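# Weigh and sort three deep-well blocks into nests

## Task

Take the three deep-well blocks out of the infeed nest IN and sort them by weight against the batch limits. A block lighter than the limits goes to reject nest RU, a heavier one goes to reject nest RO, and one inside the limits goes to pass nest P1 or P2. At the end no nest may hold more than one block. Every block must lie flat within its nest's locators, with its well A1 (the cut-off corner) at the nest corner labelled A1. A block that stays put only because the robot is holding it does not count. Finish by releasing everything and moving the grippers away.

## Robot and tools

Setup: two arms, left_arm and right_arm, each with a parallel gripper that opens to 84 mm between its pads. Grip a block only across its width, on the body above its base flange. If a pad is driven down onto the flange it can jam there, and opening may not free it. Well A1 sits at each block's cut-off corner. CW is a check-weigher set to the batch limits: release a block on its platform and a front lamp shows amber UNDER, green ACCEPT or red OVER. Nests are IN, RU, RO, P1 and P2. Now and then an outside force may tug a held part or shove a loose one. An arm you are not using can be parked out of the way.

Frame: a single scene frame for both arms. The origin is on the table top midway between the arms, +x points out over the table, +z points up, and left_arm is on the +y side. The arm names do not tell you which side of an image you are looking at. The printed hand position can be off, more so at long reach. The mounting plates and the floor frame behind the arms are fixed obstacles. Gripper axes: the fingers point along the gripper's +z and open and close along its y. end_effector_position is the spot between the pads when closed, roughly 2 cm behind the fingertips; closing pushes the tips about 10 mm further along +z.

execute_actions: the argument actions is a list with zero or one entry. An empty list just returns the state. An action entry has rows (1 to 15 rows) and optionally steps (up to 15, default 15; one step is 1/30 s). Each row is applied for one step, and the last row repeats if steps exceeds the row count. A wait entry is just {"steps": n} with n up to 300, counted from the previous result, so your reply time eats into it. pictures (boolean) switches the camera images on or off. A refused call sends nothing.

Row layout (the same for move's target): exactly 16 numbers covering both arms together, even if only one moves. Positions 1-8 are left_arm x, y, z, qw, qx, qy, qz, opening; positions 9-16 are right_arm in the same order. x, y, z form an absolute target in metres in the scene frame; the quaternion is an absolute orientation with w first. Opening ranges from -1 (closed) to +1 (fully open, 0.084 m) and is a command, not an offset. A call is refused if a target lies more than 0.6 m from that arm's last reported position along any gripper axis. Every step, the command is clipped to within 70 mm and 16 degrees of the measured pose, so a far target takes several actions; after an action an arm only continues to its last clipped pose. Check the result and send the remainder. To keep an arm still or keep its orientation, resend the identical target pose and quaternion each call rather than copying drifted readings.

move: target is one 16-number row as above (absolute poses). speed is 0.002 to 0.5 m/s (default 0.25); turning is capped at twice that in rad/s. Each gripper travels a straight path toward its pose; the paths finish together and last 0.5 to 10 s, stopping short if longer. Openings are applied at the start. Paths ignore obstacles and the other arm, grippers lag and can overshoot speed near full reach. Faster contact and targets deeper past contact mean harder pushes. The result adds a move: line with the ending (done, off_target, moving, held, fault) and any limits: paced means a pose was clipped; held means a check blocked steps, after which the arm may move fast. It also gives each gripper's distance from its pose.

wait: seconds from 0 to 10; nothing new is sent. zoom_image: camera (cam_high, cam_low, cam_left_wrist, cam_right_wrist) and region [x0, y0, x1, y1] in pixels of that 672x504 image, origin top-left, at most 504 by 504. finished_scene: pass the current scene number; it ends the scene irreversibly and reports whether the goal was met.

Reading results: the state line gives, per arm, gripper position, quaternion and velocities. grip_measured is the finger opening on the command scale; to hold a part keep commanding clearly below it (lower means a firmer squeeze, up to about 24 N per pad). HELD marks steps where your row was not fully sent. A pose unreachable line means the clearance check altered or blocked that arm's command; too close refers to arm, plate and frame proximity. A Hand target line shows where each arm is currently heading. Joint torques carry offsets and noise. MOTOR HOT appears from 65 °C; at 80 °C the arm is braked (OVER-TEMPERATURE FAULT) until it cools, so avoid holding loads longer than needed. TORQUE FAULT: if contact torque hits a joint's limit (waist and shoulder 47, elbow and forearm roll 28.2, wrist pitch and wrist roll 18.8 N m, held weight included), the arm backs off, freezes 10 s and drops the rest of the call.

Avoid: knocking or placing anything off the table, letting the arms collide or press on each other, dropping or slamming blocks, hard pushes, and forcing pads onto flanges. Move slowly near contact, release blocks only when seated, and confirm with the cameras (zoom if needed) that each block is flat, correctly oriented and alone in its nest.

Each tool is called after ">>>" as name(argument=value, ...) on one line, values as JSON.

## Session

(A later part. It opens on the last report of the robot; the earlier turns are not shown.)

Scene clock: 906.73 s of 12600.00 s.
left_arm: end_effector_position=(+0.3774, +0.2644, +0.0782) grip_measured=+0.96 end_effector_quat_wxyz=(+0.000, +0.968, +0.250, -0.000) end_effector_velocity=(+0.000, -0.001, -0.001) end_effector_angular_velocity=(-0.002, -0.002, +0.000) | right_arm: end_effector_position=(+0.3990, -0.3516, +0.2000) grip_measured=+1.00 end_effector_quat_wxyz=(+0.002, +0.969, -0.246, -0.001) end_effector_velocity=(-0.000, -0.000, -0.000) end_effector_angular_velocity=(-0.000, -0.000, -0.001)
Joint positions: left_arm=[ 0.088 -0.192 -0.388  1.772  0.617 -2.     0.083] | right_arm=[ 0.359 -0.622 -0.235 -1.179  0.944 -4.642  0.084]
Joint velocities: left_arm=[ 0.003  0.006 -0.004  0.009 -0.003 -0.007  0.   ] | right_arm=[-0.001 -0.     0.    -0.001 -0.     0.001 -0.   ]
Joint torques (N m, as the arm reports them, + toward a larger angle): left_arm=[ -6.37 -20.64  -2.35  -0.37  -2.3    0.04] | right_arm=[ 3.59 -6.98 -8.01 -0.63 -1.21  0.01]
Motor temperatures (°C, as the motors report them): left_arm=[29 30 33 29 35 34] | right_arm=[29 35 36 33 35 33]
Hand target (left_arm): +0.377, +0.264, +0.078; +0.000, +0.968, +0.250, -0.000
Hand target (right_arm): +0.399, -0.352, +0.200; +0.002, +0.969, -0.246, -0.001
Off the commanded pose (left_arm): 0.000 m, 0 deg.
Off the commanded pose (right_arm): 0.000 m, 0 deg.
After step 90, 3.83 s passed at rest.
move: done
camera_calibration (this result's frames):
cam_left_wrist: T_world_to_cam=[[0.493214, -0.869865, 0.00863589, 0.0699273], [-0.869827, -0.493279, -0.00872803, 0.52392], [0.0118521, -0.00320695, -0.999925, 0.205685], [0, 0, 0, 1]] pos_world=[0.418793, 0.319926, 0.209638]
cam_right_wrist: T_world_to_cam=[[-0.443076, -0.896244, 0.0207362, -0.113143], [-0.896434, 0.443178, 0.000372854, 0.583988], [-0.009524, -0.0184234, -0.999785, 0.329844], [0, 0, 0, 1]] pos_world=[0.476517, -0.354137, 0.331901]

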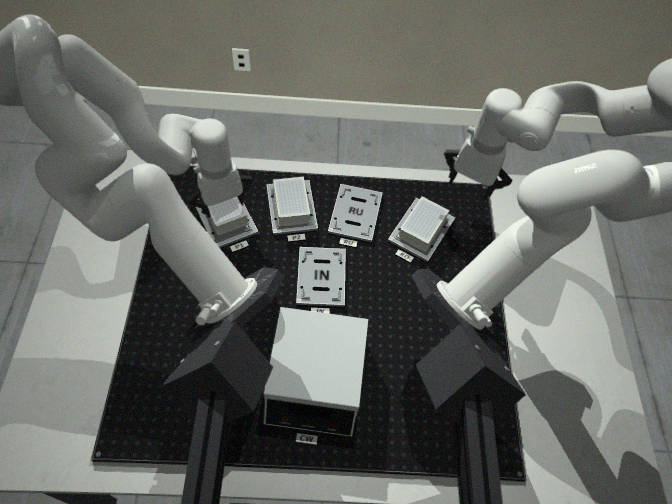

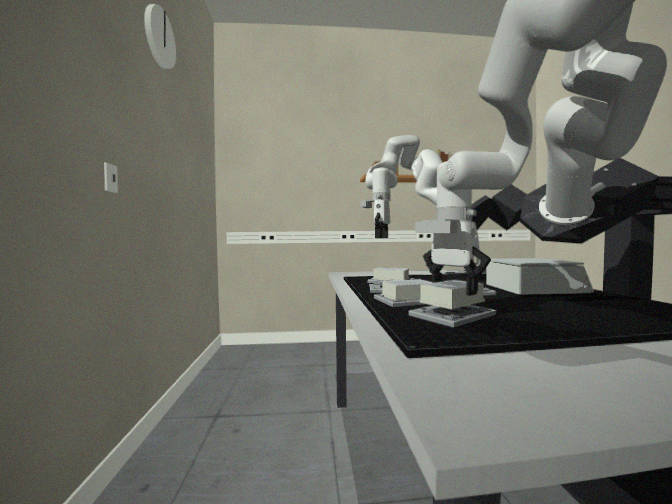

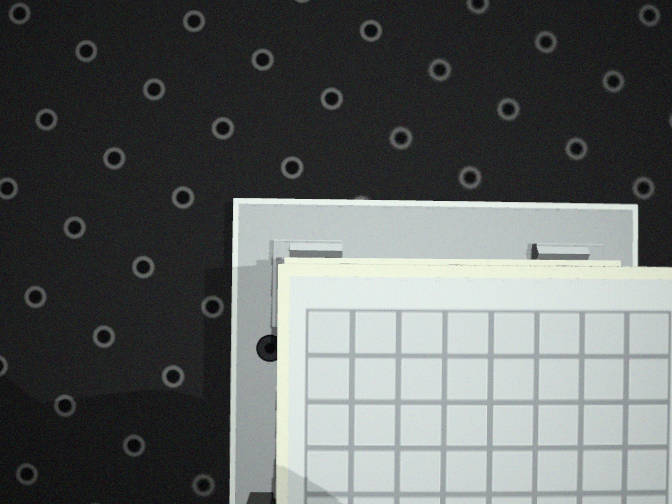

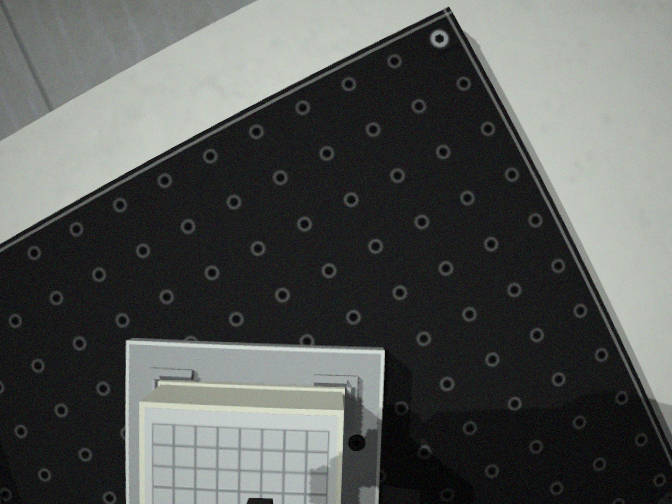

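Matches.

>>> move(target=[0.3775,0.2643,0.058,0,0.96815,0.25038,0,0.3,0.399,-0.3516,0.2,0.002,0.969,-0.246,-0.001,1], speed=0.006)

>>> move(target=[0.3775,0.2643,0.058,0,0.96815,0.25038,0,1,0.399,-0.3516,0.2,0.002,0.969,-0.246,-0.001,1], speed=0.006)

>>> move(target=[0.3775,0.2643,0.13,0,0.96815,0.25038,0,1,0.399,-0.3516,0.2,0.002,0.969,-0.246,-0.001,1], speed=0.03)

>>> move(target=[0.325,0.21,0.2,0,0.96815,0.25038,0,1,0.399,-0.3516,0.2,0.002,0.969,-0.246,-0.001,1], speed=0.08)

Scene clock: 922.47 s of 12600.00 s.
left_arm: end_effector_position=(+0.3774, +0.2642, +0.0581) grip_measured=+0.96 end_effector_quat_wxyz=(+0.000, +0.968, +0.250, -0.000) end_effector_velocity=(+0.000, -0.001, -0.001) end_effector_angular_velocity=(-0.001, -0.001, -0.001) | right_arm: end_effector_position=(+0.3990, -0.3516, +0.2000) grip_measured=+1.00 end_effector_quat_wxyz=(+0.002, +0.969, -0.246, -0.001) end_effector_velocity=(-0.000, +0.000, -0.000) end_effector_angular_velocity=(+0.000, +0.002, -0.002)
Joint positions: left_arm=[ 0.125 -0.107 -0.436  1.86   0.607 -2.07   0.083] | right_arm=[ 0.359 -0.622 -0.235 -1.179  0.944 -4.642  0.084]
Joint velocities: left_arm=[ 0.001  0.006 -0.003  0.006 -0.001 -0.005  0.   ] | right_arm=[ 0.     0.     0.     0.002  0.     0.001 -0.   ]
Joint torques (N m, as the arm reports them, + toward a larger angle): left_arm=[ -7.03 -21.78  -1.65  -0.47  -2.03  -0.07] | right_arm=[ 4.33 -7.08 -8.17 -0.94 -1.36  0.05]
Motor temperatures (°C, as the motors report them): left_arm=[29 31 33 29 35 34] | right_arm=[29 35 36 33 35 33]
Hand target (left_arm): +0.378, +0.264, +0.058; +0.000, +0.968, +0.250, -0.000
Hand target (right_arm): +0.399, -0.352, +0.200; +0.002, +0.969, -0.246, -0.001
Off the commanded pose (left_arm): 0.000 m, 0 deg.
Off the commanded pose (right_arm): 0.000 m, 0 deg.
After step 90, 9.17 s passed at rest.
move: done
camera_calibration (this result's frames):
cam_left_wrist: T_world_to_cam=[[0.49313, -0.869916, 0.00830421, 0.0699813], [-0.869876, -0.493192, -0.0088337, 0.523651], [0.0117801, -0.00286747, -0.999927, 0.185539], [0, 0, 0, 1]] pos_world=[0.418815, 0.31967, 0.18957]
cam_right_wrist: T_world_to_cam=[[-0.443076, -0.896244, 0.020736, -0.113143], [-0.896433, 0.443178, 0.000372615, 0.583988], [-0.00952371, -0.0184234, -0.999785, 0.329844], [0, 0, 0, 1]] pos_world=[0.476517, -0.354137, 0.331901]

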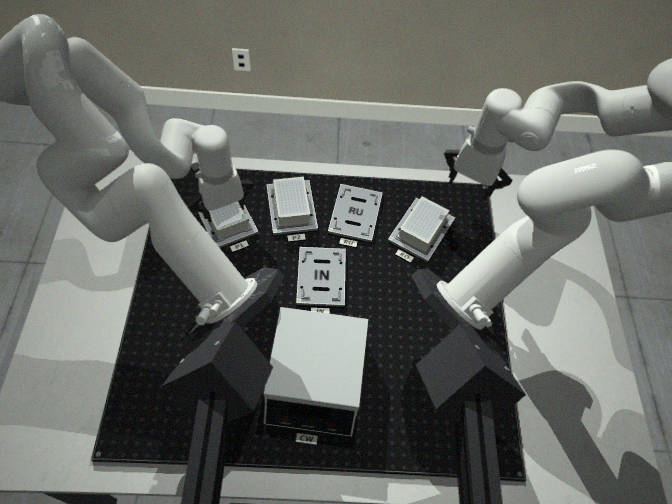

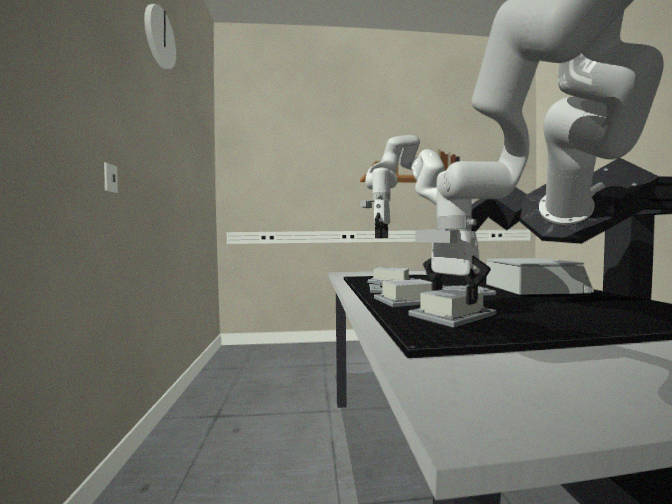

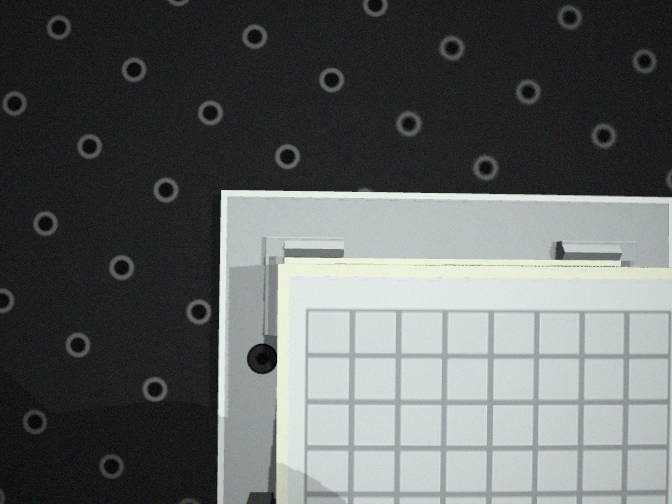

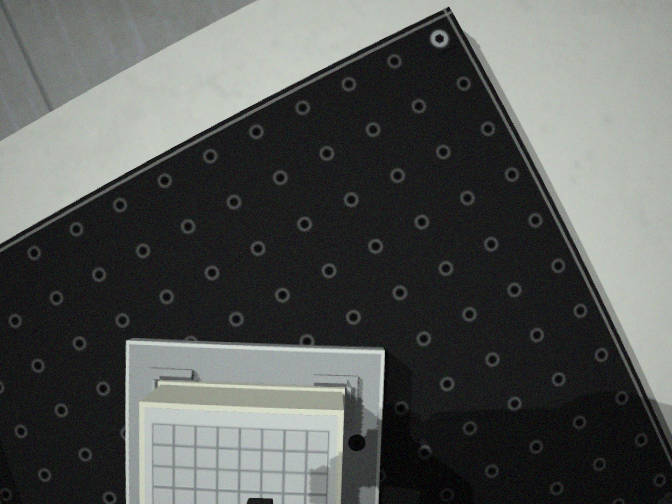

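Scene clock: 923.17 s of 12600.00 s.
left_arm: end_effector_position=(+0.3775, +0.2643, +0.0580) grip_measured=+1.00 end_effector_quat_wxyz=(+0.000, +0.968, +0.250, +0.000) end_effector_velocity=(+0.000, +0.000, -0.000) end_effector_angular_velocity=(+0.001, -0.000, -0.001) | right_arm: end_effector_position=(+0.3990, -0.3516, +0.2000) grip_measured=+1.00 end_effector_quat_wxyz=(+0.002, +0.969, -0.246, -0.001) end_effector_velocity=(+0.000, +0.000, +0.000) end_effector_angular_velocity=(+0.001, -0.002, +0.000)
Joint positions: left_arm=[ 0.125 -0.107 -0.437  1.861  0.607 -2.07   0.084] | right_arm=[ 0.359 -0.622 -0.235 -1.179  0.944 -4.642  0.084]
Joint velocities: left_arm=[-0.     0.001 -0.     0.001  0.001  0.     0.   ] | right_arm=[ 0.001 -0.    -0.    -0.001 -0.001  0.    -0.   ]
Joint torques (N m, as the arm reports them, + toward a larger angle): left_arm=[ -6.81 -20.87  -1.23  -0.58  -2.19  -0.01] | right_arm=[ 3.59 -7.28 -7.75 -1.18 -1.51 -0.08]
Motor temperatures (°C, as the motors report them): left_arm=[29 31 33 29 35 34] | right_arm=[29 35 36 33 35 33]
Hand target (left_arm): +0.378, +0.264, +0.058; +0.000, +0.968, +0.250, -0.000
Hand target (right_arm): +0.399, -0.352, +0.200; +0.002, +0.969, -0.246, -0.001
Off the commanded pose (left_arm): 0.000 m, 0 deg.
Off the commanded pose (right_arm): 0.000 m, 0 deg.
move: done
camera_calibration (this result's frames):
cam_left_wrist: T_world_to_cam=[[0.493215, -0.869869, 0.00820072, 0.0699901], [-0.869825, -0.493276, -0.00913294, 0.523805], [0.0119897, -0.00262869, -0.999925, 0.185267], [0, 0, 0, 1]] pos_world=[0.418877, 0.319749, 0.189463]
cam_right_wrist: T_world_to_cam=[[-0.443076, -0.896244, 0.0207363, -0.113143], [-0.896433, 0.443178, 0.000372809, 0.583988], [-0.00952401, -0.0184235, -0.999785, 0.329844], [0, 0, 0, 1]] pos_world=[0.476517, -0.354137, 0.331901]

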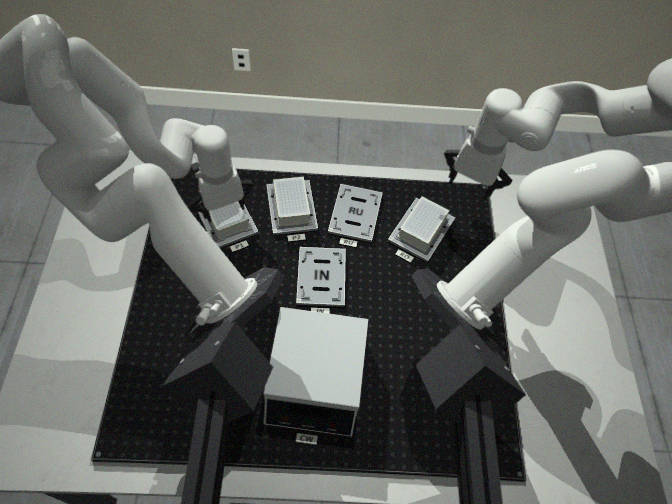

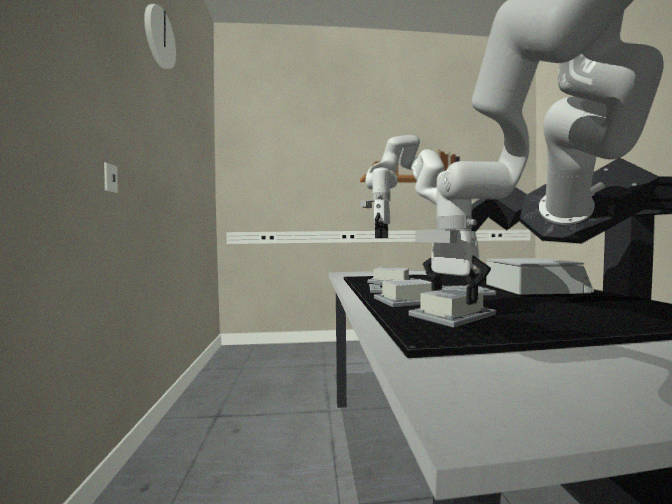

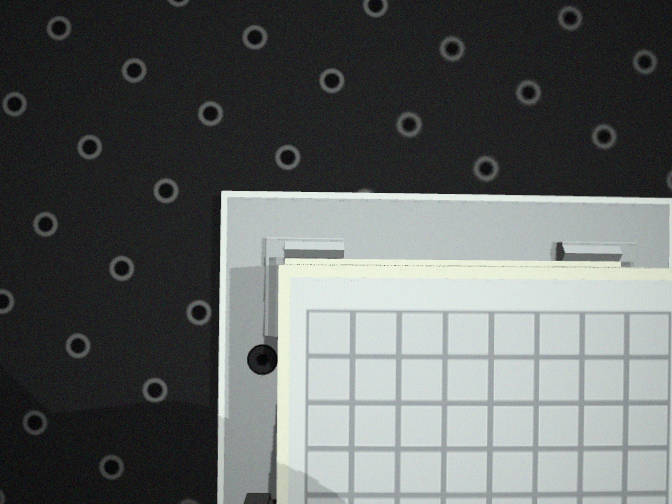

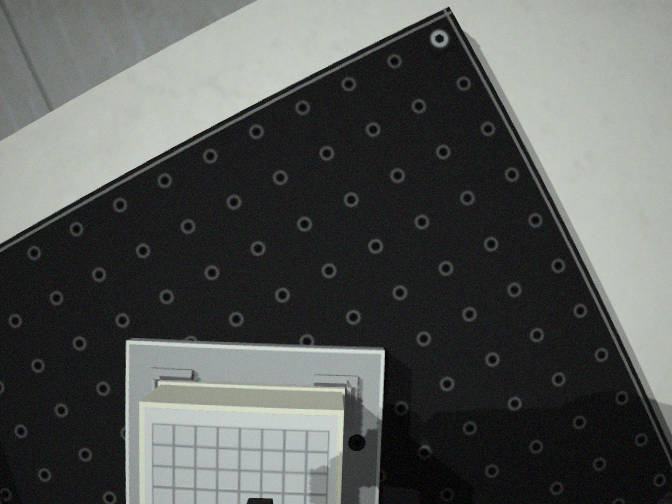

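Scene clock: 925.93 s of 12600.00 s.
left_arm: end_effector_position=(+0.3774, +0.2645, +0.1297) grip_measured=+1.00 end_effector_quat_wxyz=(-0.000, +0.968, +0.250, +0.000) end_effector_velocity=(-0.000, -0.000, +0.002) end_effector_angular_velocity=(-0.002, +0.002, +0.000) | right_arm: end_effector_position=(+0.3990, -0.3516, +0.2000) grip_measured=+1.00 end_effector_quat_wxyz=(+0.002, +0.969, -0.246, -0.001) end_effector_velocity=(+0.000, +0.000, +0.000) end_effector_angular_velocity=(+0.000, -0.001, +0.001)
Joint positions: left_arm=[-0.043 -0.417 -0.278  1.51   0.688 -1.803  0.084] | right_arm=[ 0.359 -0.622 -0.235 -1.179  0.944 -4.642  0.084]
Joint velocities: left_arm=[-0.005 -0.008  0.004 -0.013  0.002  0.01  -0.   ] | right_arm=[ 0.001  0.    -0.    -0.     0.    -0.001 -0.   ]
Joint torques (N m, as the arm reports them, + toward a larger angle): left_arm=[ -4.68 -16.72  -5.38  -0.33  -2.11   0.13] | right_arm=[ 3.91 -7.11 -8.18 -0.98 -1.47 -0.01]
Motor temperatures (°C, as the motors report them): left_arm=[29 31 33 29 35 34] | right_arm=[29 35 36 33 35 33]
Hand target (left_arm): +0.377, +0.265, +0.130; -0.000, +0.968, +0.250, +0.000
Hand target (right_arm): +0.399, -0.352, +0.200; +0.002, +0.969, -0.246, -0.001
Off the commanded pose (left_arm): 0.000 m, 0 deg.
Off the commanded pose (right_arm): 0.000 m, 0 deg.
move: done
camera_calibration (this result's frames):
cam_left_wrist: T_world_to_cam=[[0.493139, -0.869917, 0.00762927, 0.0697559], [-0.869869, -0.493194, -0.0094078, 0.524496], [0.0119467, -0.00199711, -0.999927, 0.256808], [0, 0, 0, 1]] pos_world=[0.418776, 0.319873, 0.261192]
cam_right_wrist: T_world_to_cam=[[-0.443076, -0.896244, 0.0207363, -0.113143], [-0.896433, 0.443178, 0.000372869, 0.583988], [-0.00952408, -0.0184235, -0.999785, 0.329844], [0, 0, 0, 1]] pos_world=[0.476517, -0.354137, 0.331901]

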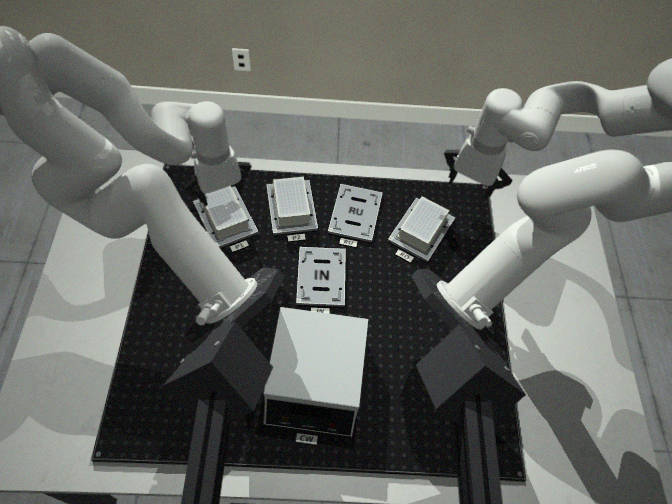

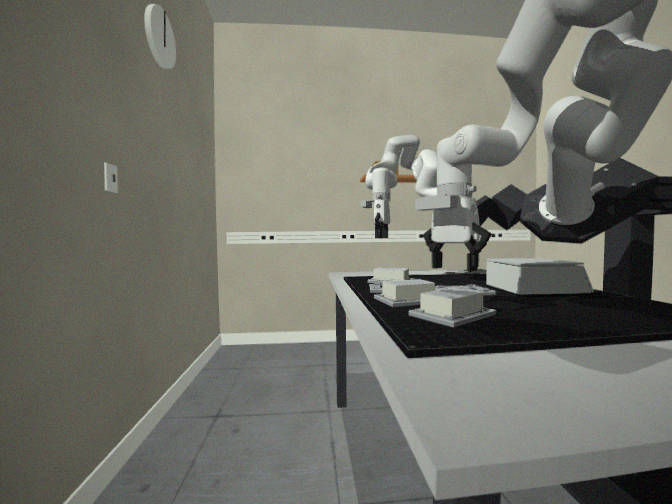

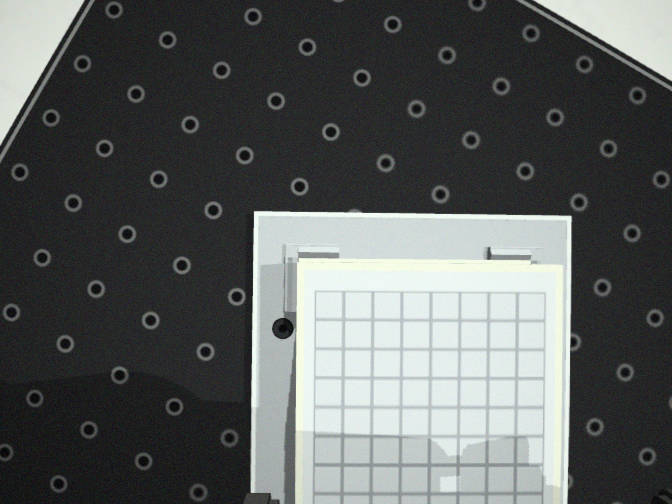

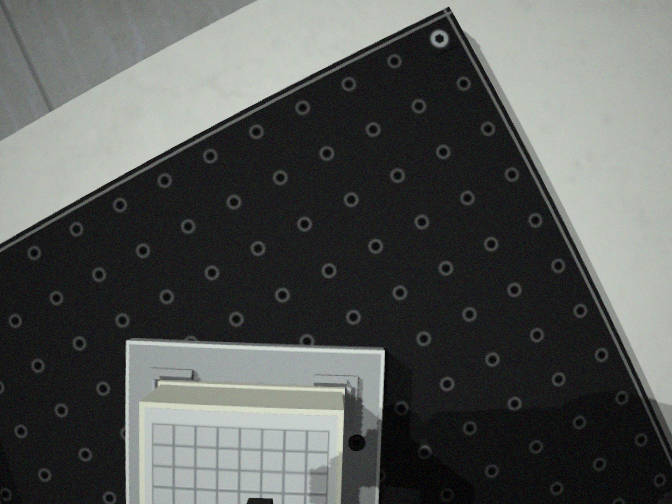

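Scene clock: 927.73 s of 12600.00 s.
left_arm: end_effector_position=(+0.3251, +0.2106, +0.1997) grip_measured=+1.00 end_effector_quat_wxyz=(-0.000, +0.968, +0.251, +0.001) end_effector_velocity=(-0.001, -0.001, +0.002) end_effector_angular_velocity=(-0.001, -0.000, -0.001) | right_arm: end_effector_position=(+0.3990, -0.3516, +0.2000) grip_measured=+1.00 end_effector_quat_wxyz=(+0.002, +0.969, -0.246, -0.001) end_effector_velocity=(-0.000, -0.000, -0.000) end_effector_angular_velocity=(-0.001, +0.001, +0.000)
Joint positions: left_arm=[-0.515 -0.578 -0.125  1.198  0.985 -1.88   0.084] | right_arm=[ 0.359 -0.622 -0.235 -1.179  0.944 -4.642  0.084]
Joint velocities: left_arm=[-0.014 -0.005  0.002 -0.01   0.009  0.     0.   ] | right_arm=[-0.001 -0.    -0.     0.001  0.    -0.001  0.   ]
Joint torques (N m, as the arm reports them, + toward a larger angle): left_arm=[-3.88 -8.41 -9.93 -0.49 -2.23 -0.01] | right_arm=[ 3.99 -6.85 -8.07 -0.96 -1.36 -0.43]
Motor temperatures (°C, as the motors report them): left_arm=[29 30 33 29 35 34] | right_arm=[29 35 36 33 35 33]
Hand target (left_arm): +0.325, +0.210, +0.200; -0.000, +0.968, +0.250, +0.001
Hand target (right_arm): +0.399, -0.352, +0.200; +0.002, +0.969, -0.246, -0.001
Off the commanded pose (left_arm): 0.001 m, 0 deg.
Off the commanded pose (right_arm): 0.000 m, 0 deg.
move: done
camera_calibration (this result's frames):
cam_left_wrist: T_world_to_cam=[[0.493482, -0.86972, 0.0079136, 0.0478718], [-0.869662, -0.493542, -0.0102476, 0.453235], [0.0128182, -0.00182516, -0.999916, 0.327013], [0, 0, 0, 1]] pos_world=[0.366346, 0.265923, 0.331251]
cam_right_wrist: T_world_to_cam=[[-0.443076, -0.896244, 0.0207363, -0.113143], [-0.896433, 0.443178, 0.000372883, 0.583988], [-0.00952407, -0.0184235, -0.999785, 0.329844], [0, 0, 0, 1]] pos_world=[0.476517, -0.354137, 0.331901]

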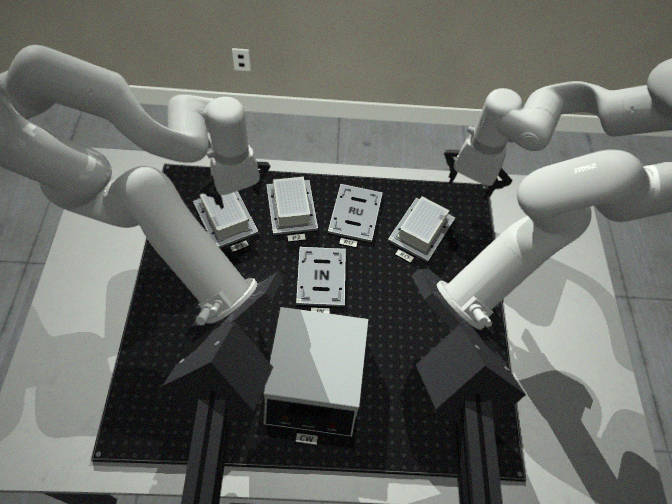

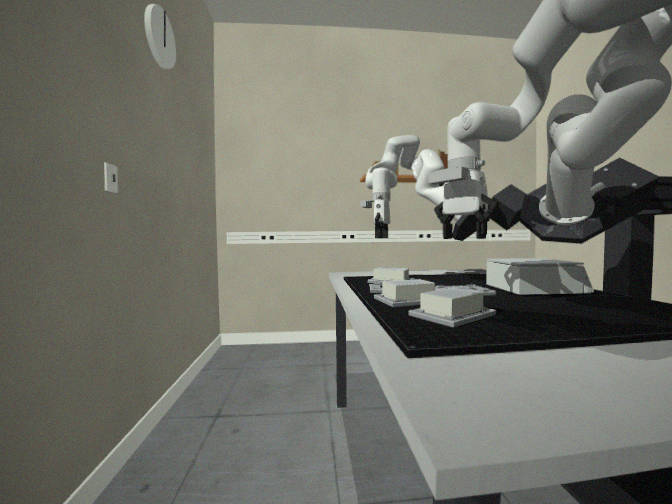

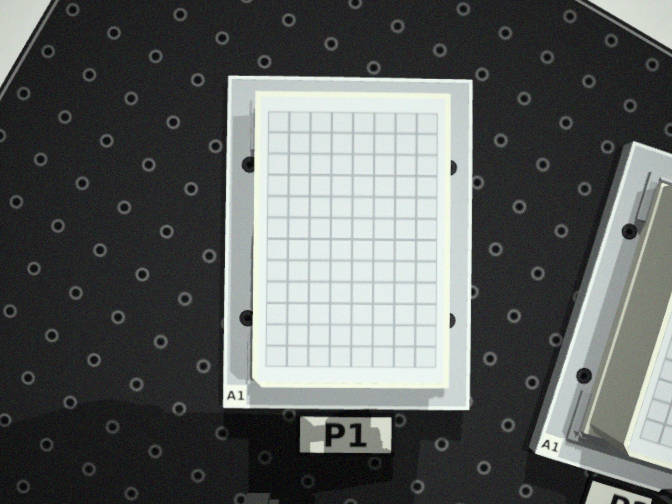

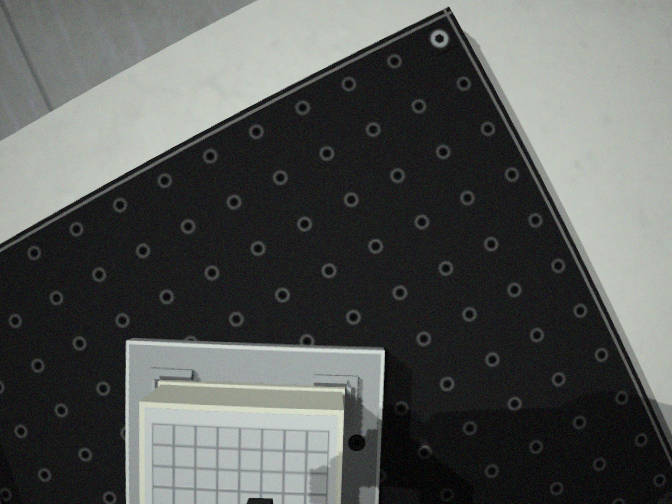

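>>> finished_scene(scene=2)

The scene is finished: the task was done.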